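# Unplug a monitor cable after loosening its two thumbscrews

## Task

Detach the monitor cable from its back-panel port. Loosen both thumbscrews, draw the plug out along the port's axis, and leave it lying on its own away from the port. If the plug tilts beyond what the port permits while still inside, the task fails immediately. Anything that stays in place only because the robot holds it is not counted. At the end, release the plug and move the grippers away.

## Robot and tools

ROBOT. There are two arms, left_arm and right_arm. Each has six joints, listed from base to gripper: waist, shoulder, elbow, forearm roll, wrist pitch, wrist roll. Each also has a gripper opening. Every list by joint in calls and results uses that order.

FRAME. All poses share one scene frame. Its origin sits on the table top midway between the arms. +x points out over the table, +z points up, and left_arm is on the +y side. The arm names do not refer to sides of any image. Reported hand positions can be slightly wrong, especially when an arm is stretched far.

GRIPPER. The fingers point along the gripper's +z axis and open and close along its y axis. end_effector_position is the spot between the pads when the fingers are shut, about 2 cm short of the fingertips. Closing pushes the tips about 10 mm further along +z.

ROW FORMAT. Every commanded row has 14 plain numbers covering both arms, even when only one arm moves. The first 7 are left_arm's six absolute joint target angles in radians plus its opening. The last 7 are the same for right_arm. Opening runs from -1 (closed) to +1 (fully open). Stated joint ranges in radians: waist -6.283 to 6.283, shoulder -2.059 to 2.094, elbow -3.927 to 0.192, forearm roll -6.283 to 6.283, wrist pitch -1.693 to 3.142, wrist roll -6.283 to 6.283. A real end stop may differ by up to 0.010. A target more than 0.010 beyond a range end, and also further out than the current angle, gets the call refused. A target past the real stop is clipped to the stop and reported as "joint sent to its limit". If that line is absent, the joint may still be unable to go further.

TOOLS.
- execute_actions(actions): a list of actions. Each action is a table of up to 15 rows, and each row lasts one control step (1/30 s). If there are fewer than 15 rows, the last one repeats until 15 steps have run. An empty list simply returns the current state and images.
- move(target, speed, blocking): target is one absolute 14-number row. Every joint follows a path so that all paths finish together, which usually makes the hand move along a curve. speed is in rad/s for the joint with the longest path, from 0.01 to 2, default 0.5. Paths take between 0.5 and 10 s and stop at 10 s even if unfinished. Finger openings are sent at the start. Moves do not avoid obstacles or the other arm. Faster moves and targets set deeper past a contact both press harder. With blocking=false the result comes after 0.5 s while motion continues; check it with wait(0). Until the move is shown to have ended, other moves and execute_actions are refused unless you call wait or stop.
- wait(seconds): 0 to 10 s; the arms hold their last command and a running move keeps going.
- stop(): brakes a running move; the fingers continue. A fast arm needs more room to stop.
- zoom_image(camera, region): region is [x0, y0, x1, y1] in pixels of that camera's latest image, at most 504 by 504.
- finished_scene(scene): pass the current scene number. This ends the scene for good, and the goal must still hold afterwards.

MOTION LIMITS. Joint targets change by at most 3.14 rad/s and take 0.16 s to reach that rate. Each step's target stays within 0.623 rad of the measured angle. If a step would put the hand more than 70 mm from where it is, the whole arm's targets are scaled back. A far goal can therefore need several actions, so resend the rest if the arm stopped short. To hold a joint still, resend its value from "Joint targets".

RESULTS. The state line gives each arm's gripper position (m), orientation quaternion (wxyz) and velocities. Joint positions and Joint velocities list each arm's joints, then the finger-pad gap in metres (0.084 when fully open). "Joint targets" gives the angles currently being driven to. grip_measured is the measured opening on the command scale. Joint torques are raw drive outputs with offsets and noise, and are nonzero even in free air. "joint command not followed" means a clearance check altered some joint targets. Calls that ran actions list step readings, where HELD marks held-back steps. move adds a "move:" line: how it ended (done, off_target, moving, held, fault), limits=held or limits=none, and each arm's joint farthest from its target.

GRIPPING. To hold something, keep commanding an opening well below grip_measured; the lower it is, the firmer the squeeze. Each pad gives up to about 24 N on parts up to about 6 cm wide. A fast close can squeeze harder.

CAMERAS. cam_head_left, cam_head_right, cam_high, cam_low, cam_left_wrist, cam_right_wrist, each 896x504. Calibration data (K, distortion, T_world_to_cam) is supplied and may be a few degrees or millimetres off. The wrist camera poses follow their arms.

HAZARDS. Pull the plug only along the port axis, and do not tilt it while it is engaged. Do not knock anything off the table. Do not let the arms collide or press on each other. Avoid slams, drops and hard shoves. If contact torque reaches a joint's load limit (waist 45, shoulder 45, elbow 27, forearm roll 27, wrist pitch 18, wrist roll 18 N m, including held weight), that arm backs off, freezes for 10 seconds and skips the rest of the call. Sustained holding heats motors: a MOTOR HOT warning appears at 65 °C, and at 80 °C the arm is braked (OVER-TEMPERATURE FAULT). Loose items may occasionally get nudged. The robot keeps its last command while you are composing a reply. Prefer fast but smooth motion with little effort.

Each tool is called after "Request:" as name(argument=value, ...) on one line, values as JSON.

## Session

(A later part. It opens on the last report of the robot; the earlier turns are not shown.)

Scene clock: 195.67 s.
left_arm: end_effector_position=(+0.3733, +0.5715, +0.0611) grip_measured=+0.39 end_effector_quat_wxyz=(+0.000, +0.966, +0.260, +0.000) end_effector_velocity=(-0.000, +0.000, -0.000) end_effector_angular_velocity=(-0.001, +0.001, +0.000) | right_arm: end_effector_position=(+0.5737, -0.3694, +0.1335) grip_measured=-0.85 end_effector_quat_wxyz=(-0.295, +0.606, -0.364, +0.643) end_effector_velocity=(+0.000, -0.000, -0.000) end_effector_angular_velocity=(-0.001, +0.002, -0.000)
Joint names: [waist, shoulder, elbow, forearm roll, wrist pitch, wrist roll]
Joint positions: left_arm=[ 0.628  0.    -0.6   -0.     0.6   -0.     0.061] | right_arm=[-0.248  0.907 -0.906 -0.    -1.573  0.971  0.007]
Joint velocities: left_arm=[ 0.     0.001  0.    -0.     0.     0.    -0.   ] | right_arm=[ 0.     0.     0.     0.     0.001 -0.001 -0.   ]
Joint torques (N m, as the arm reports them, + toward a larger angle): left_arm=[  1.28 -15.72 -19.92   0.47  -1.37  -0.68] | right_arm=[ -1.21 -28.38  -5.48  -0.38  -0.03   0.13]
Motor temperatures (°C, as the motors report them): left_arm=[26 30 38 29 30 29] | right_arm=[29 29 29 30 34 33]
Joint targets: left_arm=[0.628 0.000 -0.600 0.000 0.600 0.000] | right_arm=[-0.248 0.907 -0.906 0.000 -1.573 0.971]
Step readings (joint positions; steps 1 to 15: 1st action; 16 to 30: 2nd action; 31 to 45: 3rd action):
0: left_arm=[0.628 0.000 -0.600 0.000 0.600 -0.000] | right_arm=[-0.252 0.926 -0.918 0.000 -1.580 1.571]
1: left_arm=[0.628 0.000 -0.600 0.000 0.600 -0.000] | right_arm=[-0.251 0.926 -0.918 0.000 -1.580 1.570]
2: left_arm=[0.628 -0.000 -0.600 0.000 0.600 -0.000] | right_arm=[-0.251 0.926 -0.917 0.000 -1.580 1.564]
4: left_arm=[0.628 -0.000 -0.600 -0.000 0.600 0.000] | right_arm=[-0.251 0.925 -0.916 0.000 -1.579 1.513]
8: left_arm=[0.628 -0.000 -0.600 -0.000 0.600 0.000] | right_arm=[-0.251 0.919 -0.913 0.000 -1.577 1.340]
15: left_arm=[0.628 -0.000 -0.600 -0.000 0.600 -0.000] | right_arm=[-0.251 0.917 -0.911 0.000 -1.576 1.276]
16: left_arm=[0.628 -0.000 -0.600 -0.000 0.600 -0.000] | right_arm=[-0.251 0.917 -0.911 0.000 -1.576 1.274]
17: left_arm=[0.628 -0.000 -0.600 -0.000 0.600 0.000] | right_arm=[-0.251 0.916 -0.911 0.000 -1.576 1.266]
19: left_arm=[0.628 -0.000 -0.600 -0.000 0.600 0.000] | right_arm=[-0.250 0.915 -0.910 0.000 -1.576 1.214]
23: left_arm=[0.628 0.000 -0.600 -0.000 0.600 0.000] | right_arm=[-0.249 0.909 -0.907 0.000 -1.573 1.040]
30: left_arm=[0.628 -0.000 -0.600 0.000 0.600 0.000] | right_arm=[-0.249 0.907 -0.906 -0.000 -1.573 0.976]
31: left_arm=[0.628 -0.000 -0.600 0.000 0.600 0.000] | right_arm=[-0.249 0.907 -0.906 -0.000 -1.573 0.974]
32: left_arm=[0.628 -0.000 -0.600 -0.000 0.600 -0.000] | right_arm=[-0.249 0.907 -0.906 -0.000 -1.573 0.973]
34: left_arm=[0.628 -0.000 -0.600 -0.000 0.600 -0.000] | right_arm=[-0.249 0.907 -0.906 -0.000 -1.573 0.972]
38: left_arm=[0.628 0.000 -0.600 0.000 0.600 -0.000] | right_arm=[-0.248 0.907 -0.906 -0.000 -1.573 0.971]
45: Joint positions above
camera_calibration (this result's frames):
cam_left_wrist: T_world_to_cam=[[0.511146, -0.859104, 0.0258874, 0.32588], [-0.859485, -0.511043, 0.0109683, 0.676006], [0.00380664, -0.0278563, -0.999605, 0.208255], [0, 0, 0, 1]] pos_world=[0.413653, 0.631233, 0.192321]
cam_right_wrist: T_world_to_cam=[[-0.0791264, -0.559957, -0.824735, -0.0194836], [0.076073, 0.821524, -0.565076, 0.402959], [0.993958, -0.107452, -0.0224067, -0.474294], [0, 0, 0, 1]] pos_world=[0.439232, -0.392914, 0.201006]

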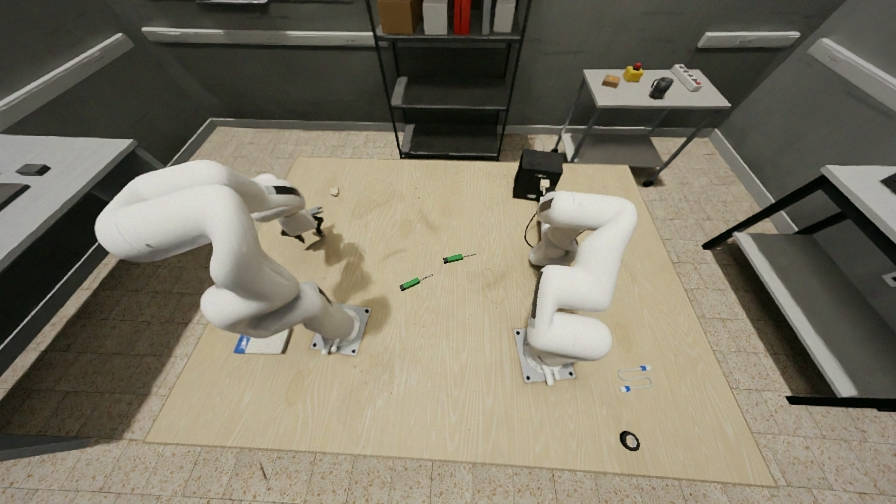

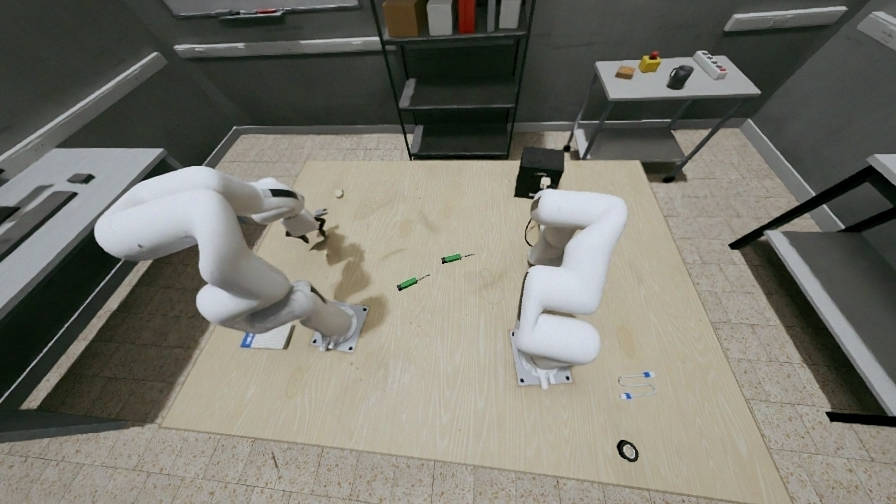

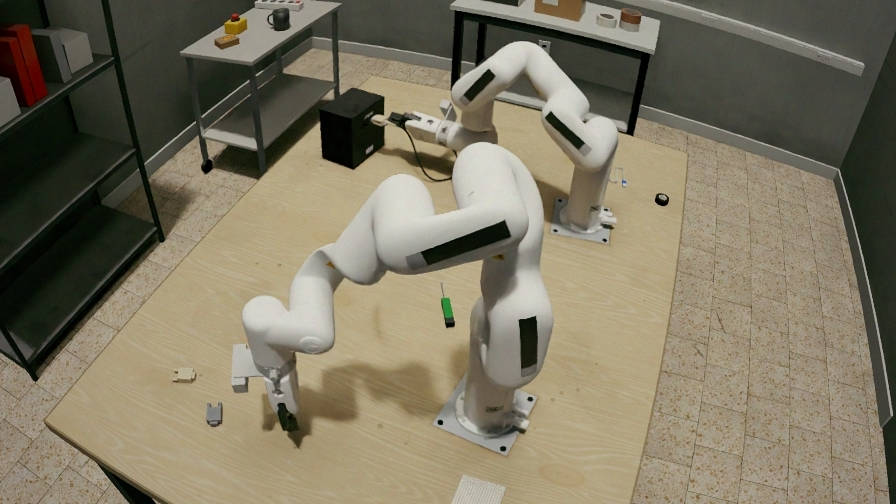

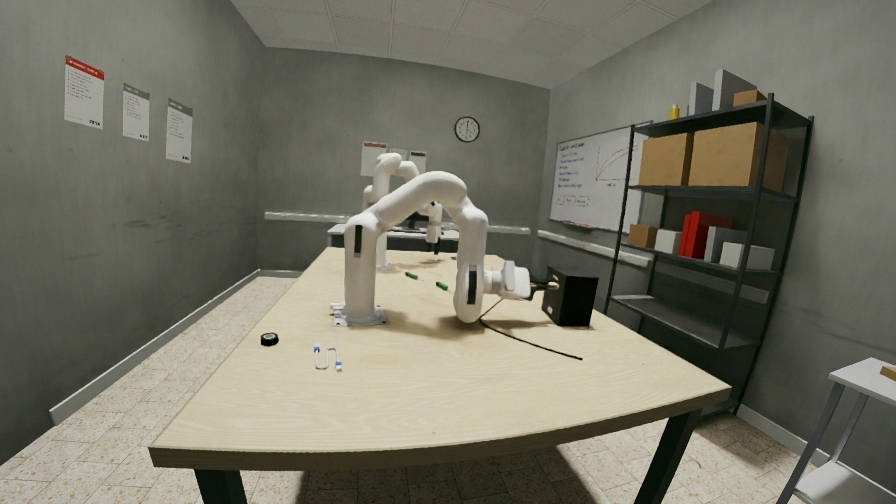

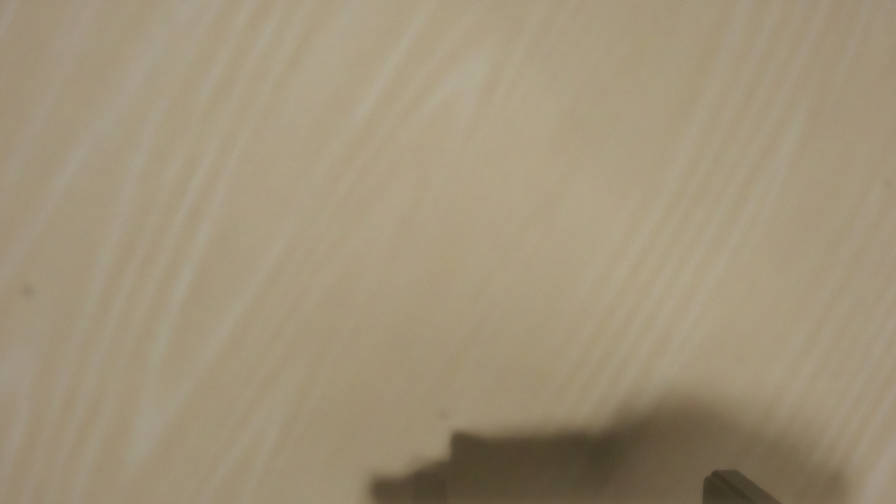

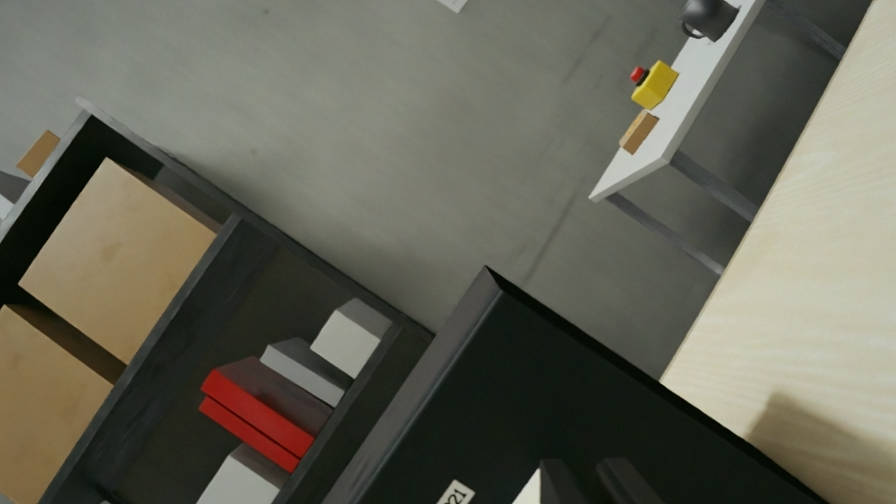

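Request:
execute_actions(actions=[[[0.628,0,-0.6,0,0.6,0,0.4,-0.2485,0.9073,-0.9056,0,-1.5727,0.971,-0.76]],[[0.628,0,-0.6,0,0.6,0,0.4,-0.2515,0.9265,-0.9175,0,-1.58,1.571,-0.76]],[[0.628,0,-0.6,0,0.6,0,0.4,-0.2485,0.9457,-0.9294,0,-1.5873,2.171,-0.76]],[[0.628,0,-0.6,0,0.6,0,0.4,-0.2485,0.9457,-0.9294,0,-1.5873,2.171,-1]],[[0.628,0,-0.6,0,0.6,0,0.4,-0.2515,0.9265,-0.9175,0,-1.58,1.571,-1]],[[0.628,0,-0.6,0,0.6,0,0.4,-0.2485,0.9073,-0.9056,0,-1.5727,0.971,-1]],[[0.628,0,-0.6,0,0.6,0,0.4,-0.2485,0.9073,-0.9056,0,-1.5727,0.971,-0.76]],[[0.628,0,-0.6,0,0.6,0,0.4,-0.2515,0.9265,-0.9175,0,-1.58,1.571,-0.76]],[[0.628,0,-0.6,0,0.6,0,0.4,-0.268,0.9265,-0.9175,0,-1.58,1.571,-0.76]],[[0.628,0,-0.6,0,0.6,0,0.4,-0.268,0.8075,-0.844,0,-1.5345,1.571,-1]],[[0.628,0,-0.6,0,0.6,0,0.4,-0.21,0.8075,-0.844,0,-1.5345,1.571,-1]],[[0.628,0,-0.6,0,0.6,0,0.4,-0.159,0.8075,-0.844,0,-1.5345,1.571,-1]],[[0.628,0,-0.6,0,0.6,0,0.4,-0.159,0.9265,-0.9175,0,-1.58,1.571,-0.7]],[[0.628,0,-0.6,0,0.6,0,0.4,-0.159,0.9265,-0.9175,0,-1.58,1.571,-0.7]],[[0.628,0,-0.6,0,0.6,0,0.4,-0.1755,0.9265,-0.9175,0,-1.58,1.571,-0.7]],[[0.628,0,-0.6,0,0.6,0,0.4,-0.1785,0.9073,-0.9056,0,-1.5727,2.171,-0.76]],[[0.628,0,-0.6,0,0.6,0,0.4,-0.1785,0.9073,-0.9056,0,-1.5727,2.171,-1]],[[0.628,0,-0.6,0,0.6,0,0.4,-0.1755,0.9265,-0.9175,0,-1.58,1.571,-1]],[[0.628,0,-0.6,0,0.6,0,0.4,-0.1785,0.9457,-0.9294,0,-1.5873,0.971,-1]],[[0.628,0,-0.6,0,0.6,0,0.4,-0.1785,0.9457,-0.9294,0,-1.5873,0.971,-1]]])

Scene clock: 243.73 s.
left_arm: end_effector_position=(+0.3733, +0.5715, +0.0611) grip_measured=+0.39 end_effector_quat_wxyz=(+0.000, +0.966, +0.260, +0.000) end_effector_velocity=(-0.000, -0.000, -0.000) end_effector_angular_velocity=(-0.000, +0.001, -0.001) | right_arm: end_effector_position=(+0.5767, -0.3286, +0.1222) grip_measured=-0.86 end_effector_quat_wxyz=(-0.317, +0.618, -0.343, +0.632) end_effector_velocity=(+0.000, +0.001, -0.000) end_effector_angular_velocity=(-0.002, +0.001, +0.001)
Joint names: [waist, shoulder, elbow, forearm roll, wrist pitch, wrist roll]
Joint positions: left_arm=[ 0.628  0.    -0.6    0.     0.6   -0.     0.061] | right_arm=[-0.179  0.946 -0.929  0.    -1.587  0.971  0.006]
Joint velocities: left_arm=[ 0.    -0.     0.001  0.001  0.     0.     0.   ] | right_arm=[ 0.001 -0.    -0.     0.     0.001 -0.002 -0.   ]
Joint torques (N m, as the arm reports them, + toward a larger angle): left_arm=[  0.31 -15.65 -19.4    0.72  -1.5   -0.73] | right_arm=[ -5.05 -34.85  -5.91   0.6   -2.32   0.05]
Motor temperatures (°C, as the motors report them): left_arm=[26 30 38 29 30 29] | right_arm=[29 30 29 30 33 33]
Joint targets: left_arm=[0.628 0.000 -0.600 0.000 0.600 0.000] | right_arm=[-0.178 0.946 -0.929 0.000 -1.587 0.971]
Step readings (joint positions; steps 1 to 15: 1st action; 16 to 30: 2nd action; 31 to 45: 3rd action; 46 to 60: 4th action; 61 to 75: 5th action; 76 to 90: 6th action; 91 to 105: 7th action; 106 to 120: 8th action; 121 to 135: 9th action; 136 to 150: 10th action; 151 to 165: 11th action; 166 to 180: 12th action; 181 to 195: 13th action):
0: left_arm=[0.628 -0.000 -0.600 -0.000 0.600 0.000] | right_arm=[-0.248 0.907 -0.906 -0.000 -1.573 0.971]
1: left_arm=[0.628 0.000 -0.600 0.000 0.600 -0.000] | right_arm=[-0.248 0.907 -0.906 0.000 -1.573 0.971]
2: left_arm=[0.628 -0.000 -0.600 0.000 0.600 0.000] | right_arm=[-0.249 0.908 -0.905 0.000 -1.572 0.971]
4: left_arm=[0.628 -0.000 -0.600 0.000 0.600 0.000] | right_arm=[-0.249 0.908 -0.905 0.000 -1.572 0.971]
8: left_arm=[0.628 0.000 -0.600 -0.000 0.600 -0.000] | right_arm=[-0.249 0.908 -0.905 0.000 -1.572 0.971]
15: left_arm=[0.628 0.000 -0.600 0.000 0.600 -0.000] | right_arm=[-0.249 0.908 -0.905 0.000 -1.572 0.971]
16: left_arm=[0.628 -0.000 -0.600 -0.000 0.600 0.000] | right_arm=[-0.249 0.908 -0.905 0.000 -1.572 0.972]
17: left_arm=[0.628 0.000 -0.600 0.000 0.600 -0.000] | right_arm=[-0.249 0.908 -0.906 0.000 -1.572 0.978]
19: left_arm=[0.628 -0.000 -0.600 0.000 0.600 0.000] | right_arm=[-0.249 0.909 -0.906 -0.000 -1.573 1.029]
23: left_arm=[0.628 -0.000 -0.600 0.000 0.600 -0.000] | right_arm=[-0.249 0.919 -0.912 -0.001 -1.576 1.303]
30: left_arm=[0.628 -0.000 -0.600 -0.000 0.600 -0.000] | right_arm=[-0.251 0.926 -0.917 -0.000 -1.579 1.551]
31: left_arm=[0.628 -0.000 -0.600 0.000 0.600 -0.000] | right_arm=[-0.251 0.926 -0.917 -0.000 -1.580 1.558]
32: left_arm=[0.628 0.000 -0.600 -0.000 0.600 0.000] | right_arm=[-0.251 0.927 -0.917 -0.000 -1.580 1.569]
34: left_arm=[0.628 -0.000 -0.600 -0.000 0.600 -0.000] | right_arm=[-0.251 0.928 -0.918 0.000 -1.581 1.624]
38: left_arm=[0.628 -0.000 -0.600 0.000 0.600 -0.000] | right_arm=[-0.250 0.937 -0.924 0.000 -1.584 1.901]
45: left_arm=[0.628 0.000 -0.600 0.000 0.600 -0.000] | right_arm=[-0.249 0.945 -0.929 0.000 -1.587 2.151]
46: left_arm=[0.628 -0.000 -0.600 -0.000 0.600 0.000] | right_arm=[-0.249 0.945 -0.929 0.000 -1.587 2.157]
47: left_arm=[0.628 0.000 -0.600 -0.000 0.600 0.000] | right_arm=[-0.249 0.946 -0.929 -0.000 -1.587 2.161]
49: left_arm=[0.628 -0.000 -0.600 -0.000 0.600 -0.000] | right_arm=[-0.249 0.946 -0.929 -0.000 -1.587 2.166]
53: left_arm=[0.628 -0.000 -0.600 -0.000 0.600 -0.000] | right_arm=[-0.248 0.946 -0.929 -0.000 -1.587 2.170]
60: left_arm=[0.628 0.000 -0.600 -0.000 0.600 -0.000] | right_arm=[-0.248 0.946 -0.929 -0.000 -1.587 2.171]
61: left_arm=[0.628 -0.000 -0.600 0.000 0.600 0.000] | right_arm=[-0.248 0.946 -0.929 -0.000 -1.587 2.170]
62: left_arm=[0.628 -0.000 -0.600 -0.000 0.600 -0.000] | right_arm=[-0.249 0.946 -0.929 0.000 -1.587 2.164]
64: left_arm=[0.628 0.000 -0.600 -0.000 0.600 0.000] | right_arm=[-0.249 0.944 -0.928 0.000 -1.587 2.113]
68: left_arm=[0.628 0.000 -0.600 0.000 0.600 0.000] | right_arm=[-0.251 0.935 -0.923 0.000 -1.584 1.839]
75: left_arm=[0.628 -0.000 -0.600 0.000 0.600 0.000] | right_arm=[-0.251 0.927 -0.918 -0.000 -1.581 1.591]
76: left_arm=[0.628 0.000 -0.600 -0.000 0.600 0.000] | right_arm=[-0.251 0.927 -0.918 -0.000 -1.581 1.584]
77: left_arm=[0.628 0.000 -0.600 -0.000 0.600 -0.000] | right_arm=[-0.251 0.926 -0.917 -0.000 -1.581 1.573]
79: left_arm=[0.628 -0.000 -0.600 -0.000 0.600 0.000] | right_arm=[-0.251 0.925 -0.916 0.000 -1.580 1.518]
83: left_arm=[0.628 0.000 -0.600 -0.000 0.600 -0.000] | right_arm=[-0.250 0.916 -0.911 0.000 -1.577 1.241]
90: left_arm=[0.628 -0.000 -0.600 0.000 0.600 -0.000] | right_arm=[-0.249 0.908 -0.906 -0.000 -1.573 0.991]
91: left_arm=[0.628 -0.000 -0.600 0.000 0.600 0.000] | right_arm=[-0.249 0.908 -0.906 -0.000 -1.573 0.985]
92: left_arm=[0.628 -0.000 -0.600 0.000 0.600 -0.000] | right_arm=[-0.249 0.907 -0.906 -0.000 -1.573 0.981]
94: left_arm=[0.628 -0.000 -0.600 0.000 0.600 0.000] | right_arm=[-0.249 0.907 -0.907 -0.000 -1.572 0.976]
98: left_arm=[0.628 0.000 -0.600 0.000 0.600 -0.000] | right_arm=[-0.248 0.907 -0.906 -0.000 -1.572 0.972]
105: left_arm=[0.628 0.000 -0.600 -0.000 0.600 0.000] | right_arm=[-0.249 0.907 -0.906 0.000 -1.573 0.971]
106: left_arm=[0.628 -0.000 -0.600 -0.000 0.600 0.000] | right_arm=[-0.249 0.907 -0.906 0.000 -1.573 0.972]
107: left_arm=[0.628 0.000 -0.600 0.000 0.600 0.000] | right_arm=[-0.249 0.907 -0.906 0.000 -1.573 0.978]
109: left_arm=[0.628 -0.000 -0.600 0.000 0.600 -0.000] | right_arm=[-0.249 0.909 -0.907 -0.000 -1.573 1.029]
113: left_arm=[0.628 0.000 -0.600 0.000 0.600 -0.000] | right_arm=[-0.250 0.918 -0.912 -0.000 -1.576 1.303]
120: left_arm=[0.628 -0.000 -0.600 0.000 0.600 -0.000] | right_arm=[-0.251 0.926 -0.917 -0.000 -1.580 1.551]
121: left_arm=[0.628 0.000 -0.600 0.000 0.600 0.000] | right_arm=[-0.252 0.926 -0.917 -0.000 -1.580 1.557]
122: left_arm=[0.628 -0.000 -0.600 0.000 0.600 0.000] | right_arm=[-0.255 0.926 -0.917 -0.000 -1.580 1.561]
124: left_arm=[0.628 -0.000 -0.600 -0.000 0.600 -0.000] | right_arm=[-0.263 0.926 -0.917 0.000 -1.580 1.566]
128: left_arm=[0.628 0.000 -0.600 -0.000 0.600 0.000] | right_arm=[-0.267 0.926 -0.917 0.000 -1.580 1.570]
135: left_arm=[0.628 0.000 -0.600 0.000 0.600 0.000] | right_arm=[-0.268 0.926 -0.917 -0.000 -1.580 1.571]
136: left_arm=[0.628 0.000 -0.600 -0.000 0.600 0.000] | right_arm=[-0.268 0.926 -0.917 -0.000 -1.580 1.571]
137: left_arm=[0.628 -0.000 -0.600 -0.000 0.600 0.000] | right_arm=[-0.268 0.921 -0.913 -0.000 -1.577 1.571]
139: left_arm=[0.628 -0.000 -0.600 0.000 0.600 0.000] | right_arm=[-0.268 0.881 -0.885 0.000 -1.560 1.571]
143: left_arm=[0.628 0.000 -0.600 -0.000 0.600 -0.000] | right_arm=[-0.268 0.818 -0.854 -0.000 -1.541 1.571]
150: left_arm=[0.628 0.000 -0.600 -0.000 0.600 0.000] | right_arm=[-0.268 0.809 -0.844 0.000 -1.535 1.571]
151: left_arm=[0.628 0.000 -0.600 0.000 0.600 0.000] | right_arm=[-0.268 0.809 -0.844 0.000 -1.535 1.571]
152: left_arm=[0.628 -0.000 -0.600 0.000 0.600 0.000] | right_arm=[-0.263 0.809 -0.844 0.000 -1.535 1.571]
154: left_arm=[0.628 0.000 -0.600 -0.000 0.600 -0.000] | right_arm=[-0.236 0.808 -0.844 0.000 -1.535 1.571]
158: left_arm=[0.628 -0.000 -0.600 0.000 0.600 0.000] | right_arm=[-0.213 0.808 -0.844 -0.000 -1.535 1.571]
165: left_arm=[0.628 0.000 -0.600 -0.000 0.600 0.000] | right_arm=[-0.211 0.808 -0.844 0.000 -1.535 1.571]
166: left_arm=[0.628 0.000 -0.600 0.000 0.600 -0.000] | right_arm=[-0.211 0.808 -0.844 0.000 -1.535 1.571]
167: left_arm=[0.628 -0.000 -0.600 0.000 0.600 -0.000] | right_arm=[-0.206 0.808 -0.844 0.001 -1.535 1.571]
169: left_arm=[0.628 -0.000 -0.600 0.000 0.600 0.000] | right_arm=[-0.182 0.808 -0.844 0.001 -1.535 1.571]
173: left_arm=[0.628 0.000 -0.600 -0.000 0.600 0.000] | right_arm=[-0.161 0.808 -0.844 -0.000 -1.535 1.571]
180: left_arm=[0.628 -0.000 -0.600 0.000 0.600 -0.000] | right_arm=[-0.160 0.808 -0.844 -0.000 -1.535 1.571]
181: left_arm=[0.628 0.000 -0.600 -0.000 0.600 0.000] | right_arm=[-0.159 0.808 -0.844 -0.000 -1.535 1.571]
182: left_arm=[0.628 0.000 -0.600 -0.000 0.600 0.000] | right_arm=[-0.159 0.813 -0.849 -0.000 -1.538 1.571]
184: left_arm=[0.628 -0.000 -0.600 0.000 0.600 -0.000] | right_arm=[-0.159 0.853 -0.877 -0.000 -1.554 1.571]
Lines left out of this list: 37.
camera_calibration (this result's frames):
cam_left_wrist: T_world_to_cam=[[0.511146, -0.859104, 0.0258874, 0.32588], [-0.859485, -0.511042, 0.0109683, 0.676006], [0.00380661, -0.0278562, -0.999605, 0.208255], [0, 0, 0, 1]] pos_world=[0.413653, 0.631233, 0.192321]
cam_right_wrist: T_world_to_cam=[[-0.0404197, -0.564004, -0.824782, -0.0293819], [0.018244, 0.824902, -0.564981, 0.397306], [0.999016, -0.0378836, -0.0230526, -0.453115], [0, 0, 0, 1]] pos_world=[0.444233, -0.361476, 0.189791]

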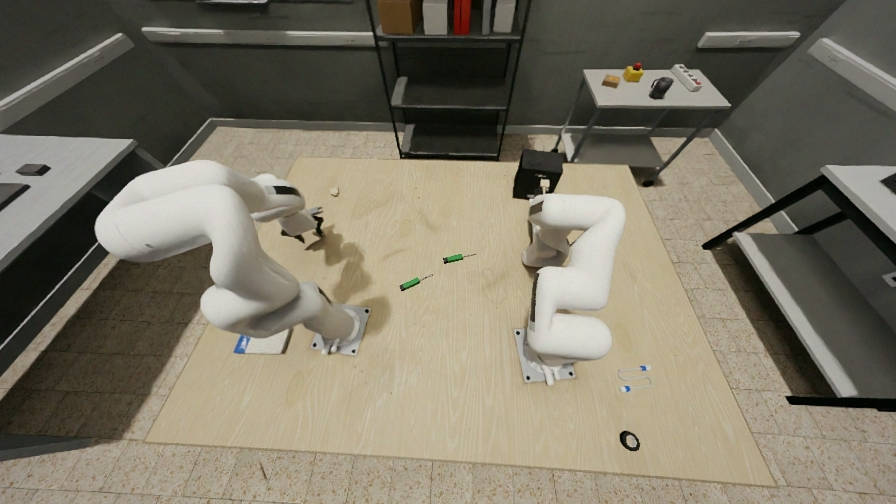

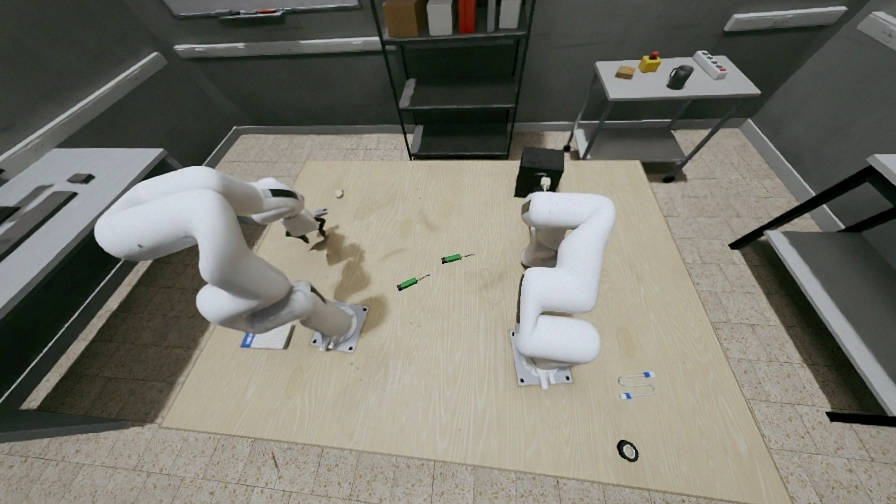

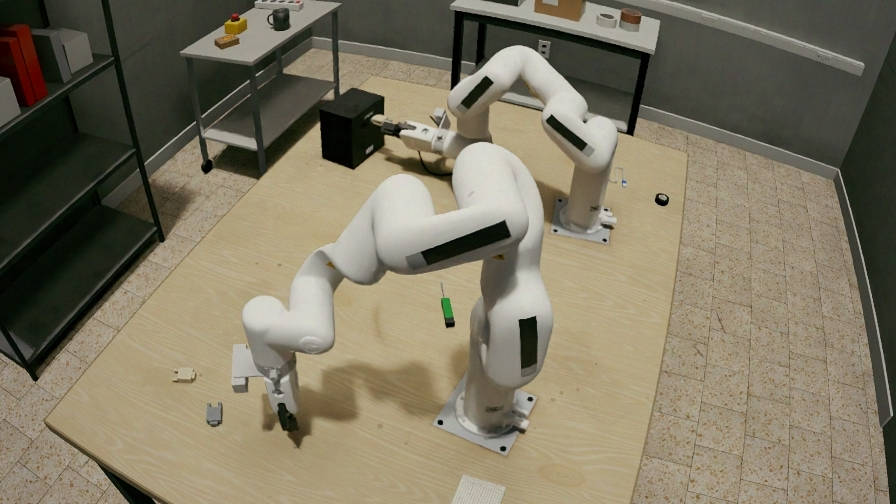

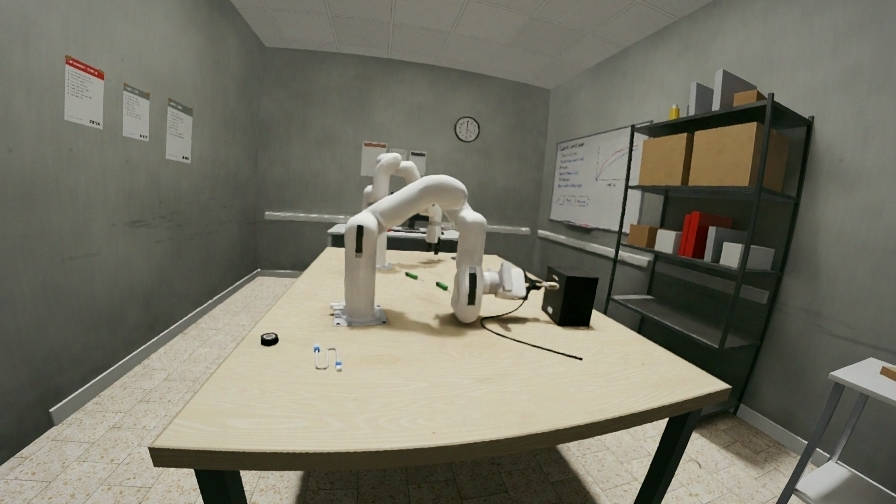

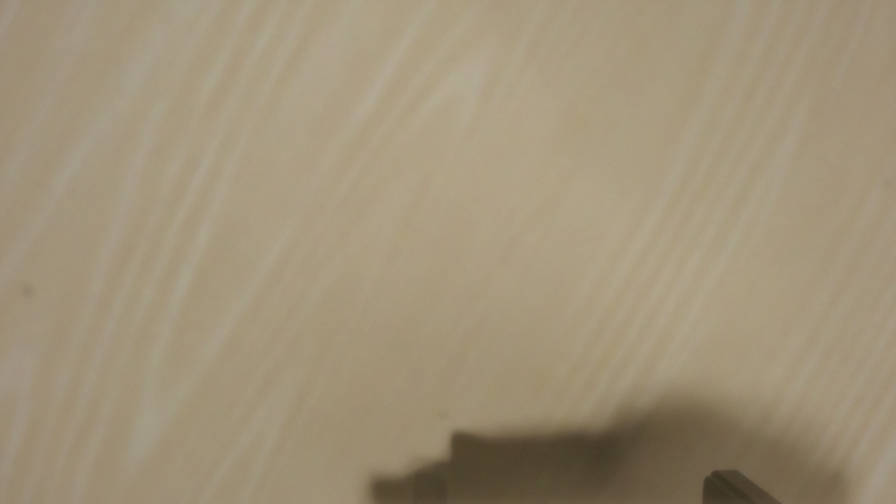

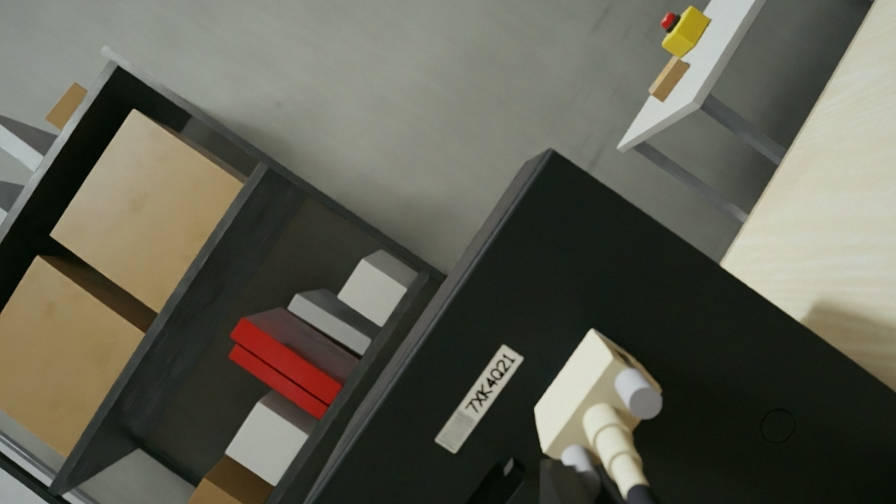

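Request:
execute_actions(actions=[[[0.628,0,-0.6,0,0.6,0,0.4,-0.1785,0.9457,-0.9294,0,-1.5873,0.971,-0.76]],[[0.628,0,-0.6,0,0.6,0,0.4,-0.1755,0.9265,-0.9175,0,-1.58,1.571,-0.76]],[[0.628,0,-0.6,0,0.6,0,0.4,-0.159,0.9265,-0.9175,0,-1.58,1.571,-0.76]],[[0.628,0,-0.6,0,0.6,0,0.4,-0.159,0.8075,-0.844,0,-1.5345,1.571,-1]],[[0.628,0,-0.6,0,0.6,0,0.4,-0.159,0.8075,-0.844,0,-1.5345,1,-1]],[[0.628,0,-0.6,0,0.6,0,0.4,-0.159,0.8075,-0.844,0,-1.5345,0.4,-1]],[[0.628,0,-0.6,0,0.6,0,0.4,-0.2135,0.8075,-0.844,0,-1.5345,0,0]],[[0.628,0,-0.6,0,0.6,0,0.4,-0.2135,0.8075,-0.844,0,-1.5345,0,0]],[[0.628,0,-0.6,0,0.6,0,0.4,-0.2135,0.935,-0.923,0,-1.632,0,0]],[[0.628,0,-0.6,0,0.6,0,0.4,-0.2135,0.935,-0.923,0,-1.632,0,0]],[[0.628,0,-0.6,0,0.6,0,0.4,-0.2255,0.935,-0.923,0,-1.632,0,0]],[[0.628,0,-0.6,0,0.6,0,0.4,-0.2255,0.935,-0.923,0,-1.602,0,0]],[[0.628,0,-0.6,0,0.6,0,0.4,-0.2255,0.935,-0.923,0,-1.572,0,0]],[[0.628,0,-0.6,0,0.6,0,0.4,-0.2255,0.935,-0.923,0,-1.542,0,0]]])

Scene clock: 267.27 s.
left_arm: end_effector_position=(+0.3733, +0.5715, +0.0611) grip_measured=+0.39 end_effector_quat_wxyz=(+0.000, +0.966, +0.260, +0.000) end_effector_velocity=(-0.000, -0.000, +0.000) end_effector_angular_velocity=(-0.000, -0.000, +0.001) | right_arm: end_effector_position=(+0.5780, -0.3559, +0.1154) grip_measured=+0.00 end_effector_quat_wxyz=(+0.031, +0.720, -0.032, +0.692) end_effector_velocity=(-0.000, -0.001, +0.001) end_effector_angular_velocity=(+0.000, -0.002, -0.001)
Joint names: [waist, shoulder, elbow, forearm roll, wrist pitch, wrist roll]
Joint positions: left_arm=[ 0.628 -0.    -0.6    0.     0.6   -0.     0.061] | right_arm=[-0.225  0.935 -0.923 -0.    -1.542 -0.     0.044]
Joint velocities: left_arm=[-0.    -0.001  0.    -0.     0.    -0.001  0.   ] | right_arm=[-0.001 -0.001 -0.     0.001 -0.001  0.001  0.   ]
Joint torques (N m, as the arm reports them, + toward a larger angle): left_arm=[  0.57 -15.34 -19.72   0.58  -1.18  -0.73] | right_arm=[-14.56 -25.23  -3.99   3.17   1.21   0.32]
Motor temperatures (°C, as the motors report them): left_arm=[26 30 38 29 30 29] | right_arm=[29 30 29 30 33 33]
Joint targets: left_arm=[0.628 0.000 -0.600 0.000 0.600 0.000] | right_arm=[-0.226 0.935 -0.923 0.000 -1.542 0.000]
Step readings (joint positions; steps 1 to 15: 1st action; 16 to 30: 2nd action; 31 to 45: 3rd action; 46 to 60: 4th action; 61 to 75: 5th action; 76 to 90: 6th action; 91 to 105: 7th action; 106 to 120: 8th action; 121 to 135: 9th action; 136 to 150: 10th action; 151 to 165: 11th action; 166 to 180: 12th action; 181 to 195: 13th action):
0: left_arm=[0.628 0.000 -0.600 -0.000 0.600 0.000] | right_arm=[-0.179 0.946 -0.929 0.000 -1.587 0.971]
1: left_arm=[0.628 -0.000 -0.600 -0.000 0.600 -0.000] | right_arm=[-0.179 0.946 -0.929 -0.000 -1.587 0.971]
2: left_arm=[0.628 -0.000 -0.600 0.000 0.600 -0.000] | right_arm=[-0.179 0.946 -0.929 0.000 -1.588 0.971]
4: left_arm=[0.628 -0.000 -0.600 0.000 0.600 -0.000] | right_arm=[-0.179 0.945 -0.929 0.000 -1.589 0.971]
8: left_arm=[0.628 -0.000 -0.600 -0.000 0.600 -0.000] | right_arm=[-0.179 0.945 -0.929 0.000 -1.588 0.971]
15: left_arm=[0.628 -0.000 -0.600 -0.000 0.600 -0.000] | right_arm=[-0.179 0.946 -0.929 0.000 -1.588 0.971]
16: left_arm=[0.628 0.000 -0.600 0.000 0.600 -0.000] | right_arm=[-0.179 0.946 -0.929 0.000 -1.588 0.972]
17: left_arm=[0.628 0.000 -0.600 0.000 0.600 0.000] | right_arm=[-0.179 0.945 -0.929 0.000 -1.587 0.978]
19: left_arm=[0.628 0.000 -0.600 0.000 0.600 -0.000] | right_arm=[-0.179 0.944 -0.928 0.000 -1.587 1.029]
23: left_arm=[0.628 -0.000 -0.600 0.000 0.600 0.000] | right_arm=[-0.177 0.935 -0.923 0.000 -1.584 1.303]
30: left_arm=[0.628 -0.000 -0.600 0.000 0.600 0.000] | right_arm=[-0.176 0.927 -0.918 0.000 -1.580 1.551]
31: left_arm=[0.628 0.000 -0.600 -0.000 0.600 -0.000] | right_arm=[-0.175 0.927 -0.918 0.000 -1.580 1.557]
32: left_arm=[0.628 0.000 -0.600 -0.000 0.600 0.000] | right_arm=[-0.172 0.927 -0.918 0.000 -1.580 1.561]
34: left_arm=[0.628 -0.000 -0.600 0.000 0.600 -0.000] | right_arm=[-0.164 0.927 -0.918 -0.000 -1.580 1.566]
38: left_arm=[0.628 -0.000 -0.600 -0.000 0.600 -0.000] | right_arm=[-0.160 0.927 -0.918 -0.000 -1.580 1.570]
45: left_arm=[0.628 0.000 -0.600 -0.000 0.600 0.000] | right_arm=[-0.159 0.926 -0.918 0.000 -1.580 1.571]
46: left_arm=[0.628 0.000 -0.600 -0.000 0.600 0.000] | right_arm=[-0.159 0.926 -0.917 0.000 -1.580 1.571]
47: left_arm=[0.628 -0.000 -0.600 -0.000 0.600 0.000] | right_arm=[-0.159 0.921 -0.913 0.000 -1.577 1.571]
49: left_arm=[0.628 -0.000 -0.600 -0.000 0.600 -0.000] | right_arm=[-0.159 0.881 -0.885 -0.000 -1.560 1.571]
53: left_arm=[0.628 0.000 -0.600 0.000 0.600 -0.000] | right_arm=[-0.159 0.818 -0.854 -0.000 -1.541 1.571]
60: left_arm=[0.628 -0.000 -0.600 0.000 0.600 0.000] | right_arm=[-0.159 0.809 -0.845 0.000 -1.535 1.571]
61: left_arm=[0.628 -0.000 -0.600 0.000 0.600 0.000] | right_arm=[-0.159 0.809 -0.844 0.000 -1.535 1.570]
62: left_arm=[0.628 0.000 -0.600 0.000 0.600 -0.000] | right_arm=[-0.159 0.809 -0.844 0.000 -1.535 1.564]
64: left_arm=[0.628 -0.000 -0.600 -0.000 0.600 0.000] | right_arm=[-0.159 0.808 -0.844 -0.000 -1.535 1.513]
68: left_arm=[0.628 -0.000 -0.600 0.000 0.600 0.000] | right_arm=[-0.159 0.808 -0.844 -0.000 -1.534 1.244]
75: left_arm=[0.628 -0.000 -0.600 0.000 0.600 0.000] | right_arm=[-0.158 0.808 -0.844 -0.000 -1.534 1.018]
76: left_arm=[0.628 0.000 -0.600 0.000 0.600 0.000] | right_arm=[-0.158 0.808 -0.844 -0.000 -1.534 1.012]
77: left_arm=[0.628 -0.000 -0.600 0.000 0.600 -0.000] | right_arm=[-0.158 0.808 -0.843 -0.000 -1.534 1.001]
79: left_arm=[0.628 -0.000 -0.600 0.000 0.600 0.000] | right_arm=[-0.158 0.808 -0.843 -0.000 -1.534 0.946]
83: left_arm=[0.628 0.000 -0.600 -0.000 0.600 0.000] | right_arm=[-0.158 0.808 -0.843 -0.001 -1.533 0.670]
90: left_arm=[0.628 0.000 -0.600 0.000 0.600 0.000] | right_arm=[-0.160 0.807 -0.844 0.001 -1.535 0.420]
91: left_arm=[0.628 0.000 -0.600 0.000 0.600 0.000] | right_arm=[-0.160 0.807 -0.844 0.001 -1.535 0.413]
92: left_arm=[0.628 -0.000 -0.600 0.000 0.600 -0.000] | right_arm=[-0.160 0.807 -0.844 0.000 -1.535 0.402]
94: left_arm=[0.628 -0.000 -0.600 -0.000 0.600 0.000] | right_arm=[-0.166 0.807 -0.845 0.000 -1.535 0.347]
98: left_arm=[0.628 -0.000 -0.600 -0.000 0.600 -0.000] | right_arm=[-0.199 0.807 -0.845 0.001 -1.535 0.123]
105: left_arm=[0.628 0.000 -0.600 0.000 0.600 -0.000] | right_arm=[-0.213 0.807 -0.844 0.000 -1.535 0.008]
106: left_arm=[0.628 0.000 -0.600 0.000 0.600 -0.000] | right_arm=[-0.213 0.807 -0.844 0.000 -1.535 0.006]
107: left_arm=[0.628 -0.000 -0.600 0.000 0.600 -0.000] | right_arm=[-0.213 0.807 -0.844 0.000 -1.535 0.004]
109: left_arm=[0.628 -0.000 -0.600 0.000 0.600 0.000] | right_arm=[-0.213 0.807 -0.844 -0.000 -1.535 0.002]
113: left_arm=[0.628 -0.000 -0.600 -0.000 0.600 -0.000] | right_arm=[-0.213 0.807 -0.844 -0.000 -1.535 0.001]
120: left_arm=[0.628 0.000 -0.600 -0.000 0.600 0.000] | right_arm=[-0.213 0.807 -0.844 -0.000 -1.535 0.000]
121: left_arm=[0.628 0.000 -0.600 0.000 0.600 -0.000] | right_arm=[-0.213 0.808 -0.844 0.000 -1.535 0.000]
122: left_arm=[0.628 0.000 -0.600 0.000 0.600 0.000] | right_arm=[-0.213 0.813 -0.848 0.000 -1.540 0.000]
124: left_arm=[0.628 -0.000 -0.600 0.000 0.600 -0.000] | right_arm=[-0.213 0.854 -0.877 -0.000 -1.574 0.000]
128: left_arm=[0.628 0.000 -0.600 -0.000 0.600 0.000] | right_arm=[-0.214 0.923 -0.912 0.000 -1.619 0.000]
135: left_arm=[0.628 0.000 -0.600 -0.000 0.600 0.000] | right_arm=[-0.213 0.933 -0.922 -0.000 -1.631 0.000]
136: left_arm=[0.628 0.000 -0.600 0.000 0.600 0.000] | right_arm=[-0.213 0.934 -0.923 -0.000 -1.631 0.000]
137: left_arm=[0.628 0.000 -0.600 0.000 0.600 -0.000] | right_arm=[-0.213 0.934 -0.923 -0.000 -1.632 0.000]
139: left_arm=[0.628 -0.000 -0.600 -0.000 0.600 -0.000] | right_arm=[-0.213 0.934 -0.923 0.000 -1.632 0.000]
143: left_arm=[0.628 0.000 -0.600 0.000 0.600 -0.000] | right_arm=[-0.214 0.935 -0.923 0.000 -1.632 0.000]
150: left_arm=[0.628 0.000 -0.600 -0.000 0.600 -0.000] | right_arm=[-0.214 0.935 -0.923 0.000 -1.632 -0.000]
151: left_arm=[0.628 -0.000 -0.600 0.000 0.600 -0.000] | right_arm=[-0.214 0.935 -0.923 -0.000 -1.632 -0.000]
152: left_arm=[0.628 0.000 -0.600 -0.000 0.600 -0.000] | right_arm=[-0.216 0.935 -0.923 -0.000 -1.632 -0.000]
154: left_arm=[0.628 0.000 -0.600 0.000 0.600 -0.000] | right_arm=[-0.222 0.935 -0.923 -0.000 -1.632 0.000]
158: left_arm=[0.628 0.000 -0.600 -0.000 0.600 0.000] | right_arm=[-0.224 0.935 -0.923 -0.001 -1.632 0.000]
165: left_arm=[0.628 -0.000 -0.600 -0.000 0.600 0.000] | right_arm=[-0.224 0.935 -0.923 -0.001 -1.632 0.000]
166: left_arm=[0.628 0.000 -0.600 0.000 0.600 0.000] | right_arm=[-0.224 0.935 -0.923 -0.001 -1.632 0.000]
167: left_arm=[0.628 0.000 -0.600 -0.000 0.600 0.000] | right_arm=[-0.224 0.935 -0.923 -0.001 -1.627 0.000]
169: left_arm=[0.628 0.000 -0.600 0.000 0.600 -0.000] | right_arm=[-0.224 0.934 -0.924 -0.001 -1.614 0.000]
173: left_arm=[0.628 -0.000 -0.600 0.000 0.600 -0.000] | right_arm=[-0.224 0.934 -0.924 -0.001 -1.606 0.000]
180: left_arm=[0.628 -0.000 -0.600 0.000 0.600 -0.000] | right_arm=[-0.225 0.934 -0.924 -0.001 -1.603 0.000]
181: left_arm=[0.628 -0.000 -0.600 0.000 0.600 0.000] | right_arm=[-0.225 0.934 -0.924 -0.001 -1.602 0.000]
182: left_arm=[0.628 0.000 -0.600 -0.000 0.600 -0.000] | right_arm=[-0.225 0.934 -0.924 -0.001 -1.597 0.000]
184: left_arm=[0.628 -0.000 -0.600 -0.000 0.600 0.000] | right_arm=[-0.225 0.935 -0.923 -0.001 -1.583 -0.000]
Lines left out of this list: 7.
camera_calibration (this result's frames):
cam_left_wrist: T_world_to_cam=[[0.511146, -0.859104, 0.0258874, 0.32588], [-0.859485, -0.511042, 0.0109682, 0.676006], [0.00380676, -0.0278562, -0.999605, 0.208254], [0, 0, 0, 1]] pos_world=[0.413653, 0.631233, 0.192321]
cam_right_wrist: T_world_to_cam=[[-0.10437, -0.994537, 0.00182125, -0.262049], [-0.0563741, 0.00408775, -0.998401, 0.216918], [0.99294, -0.104306, -0.0564928, -0.471901], [0, 0, 0, 1]] pos_world=[0.453448, -0.310726, 0.190389]

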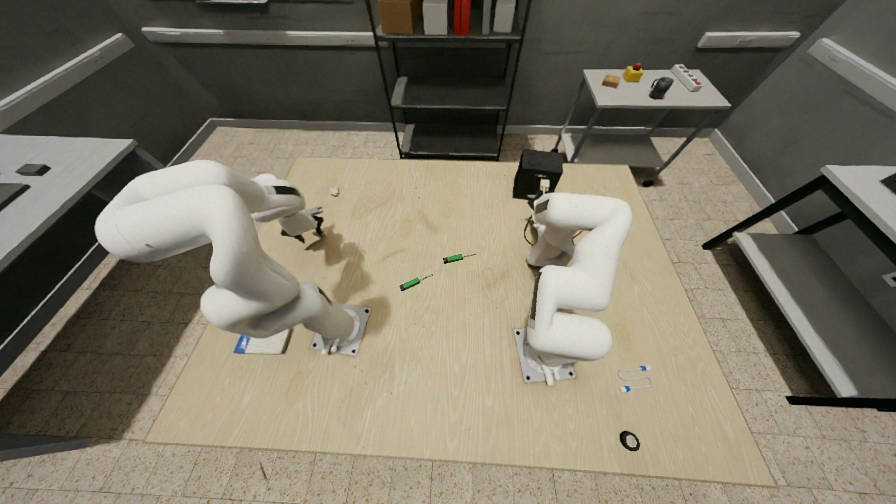

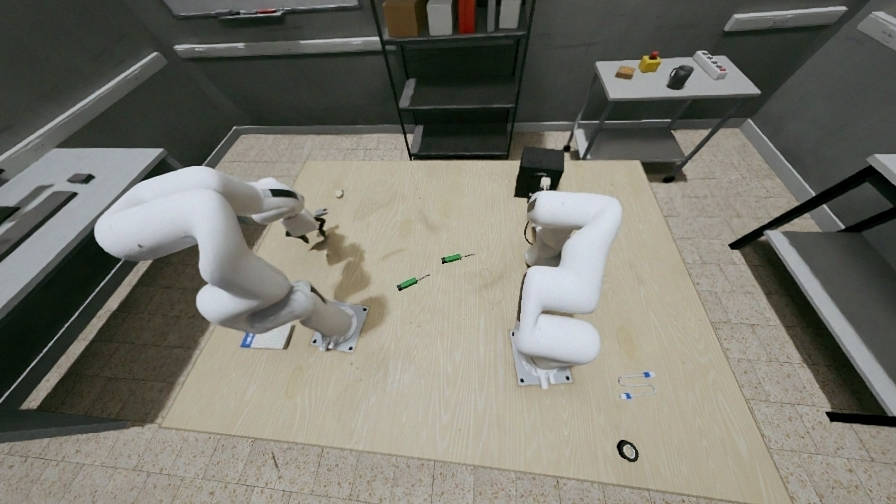

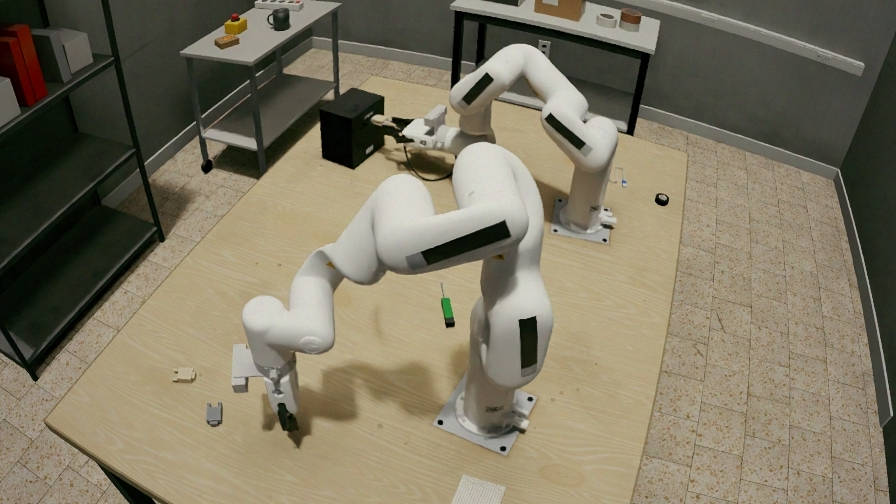

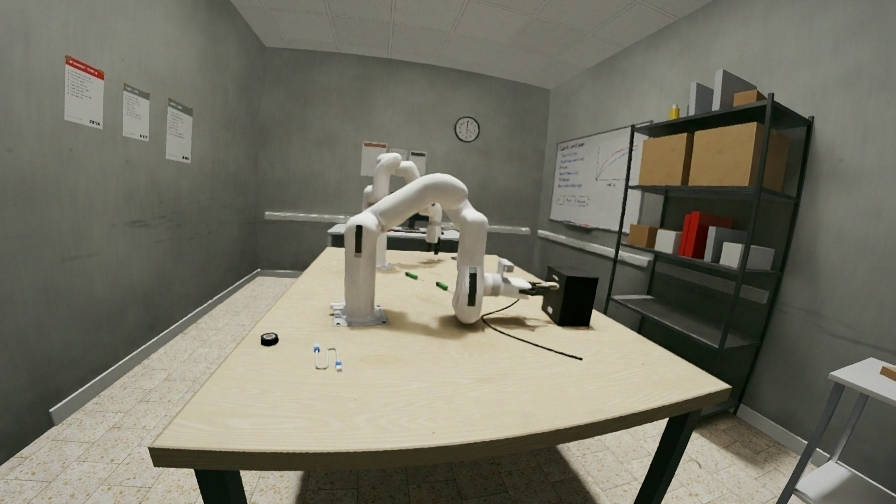

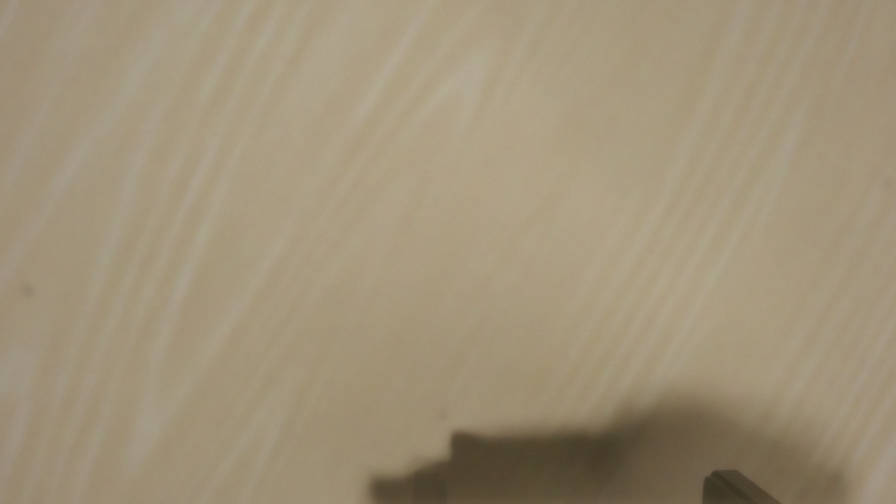

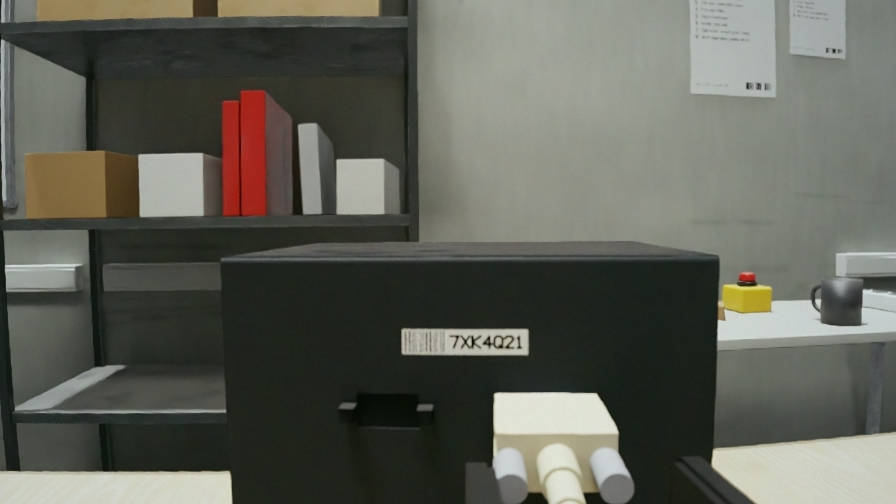

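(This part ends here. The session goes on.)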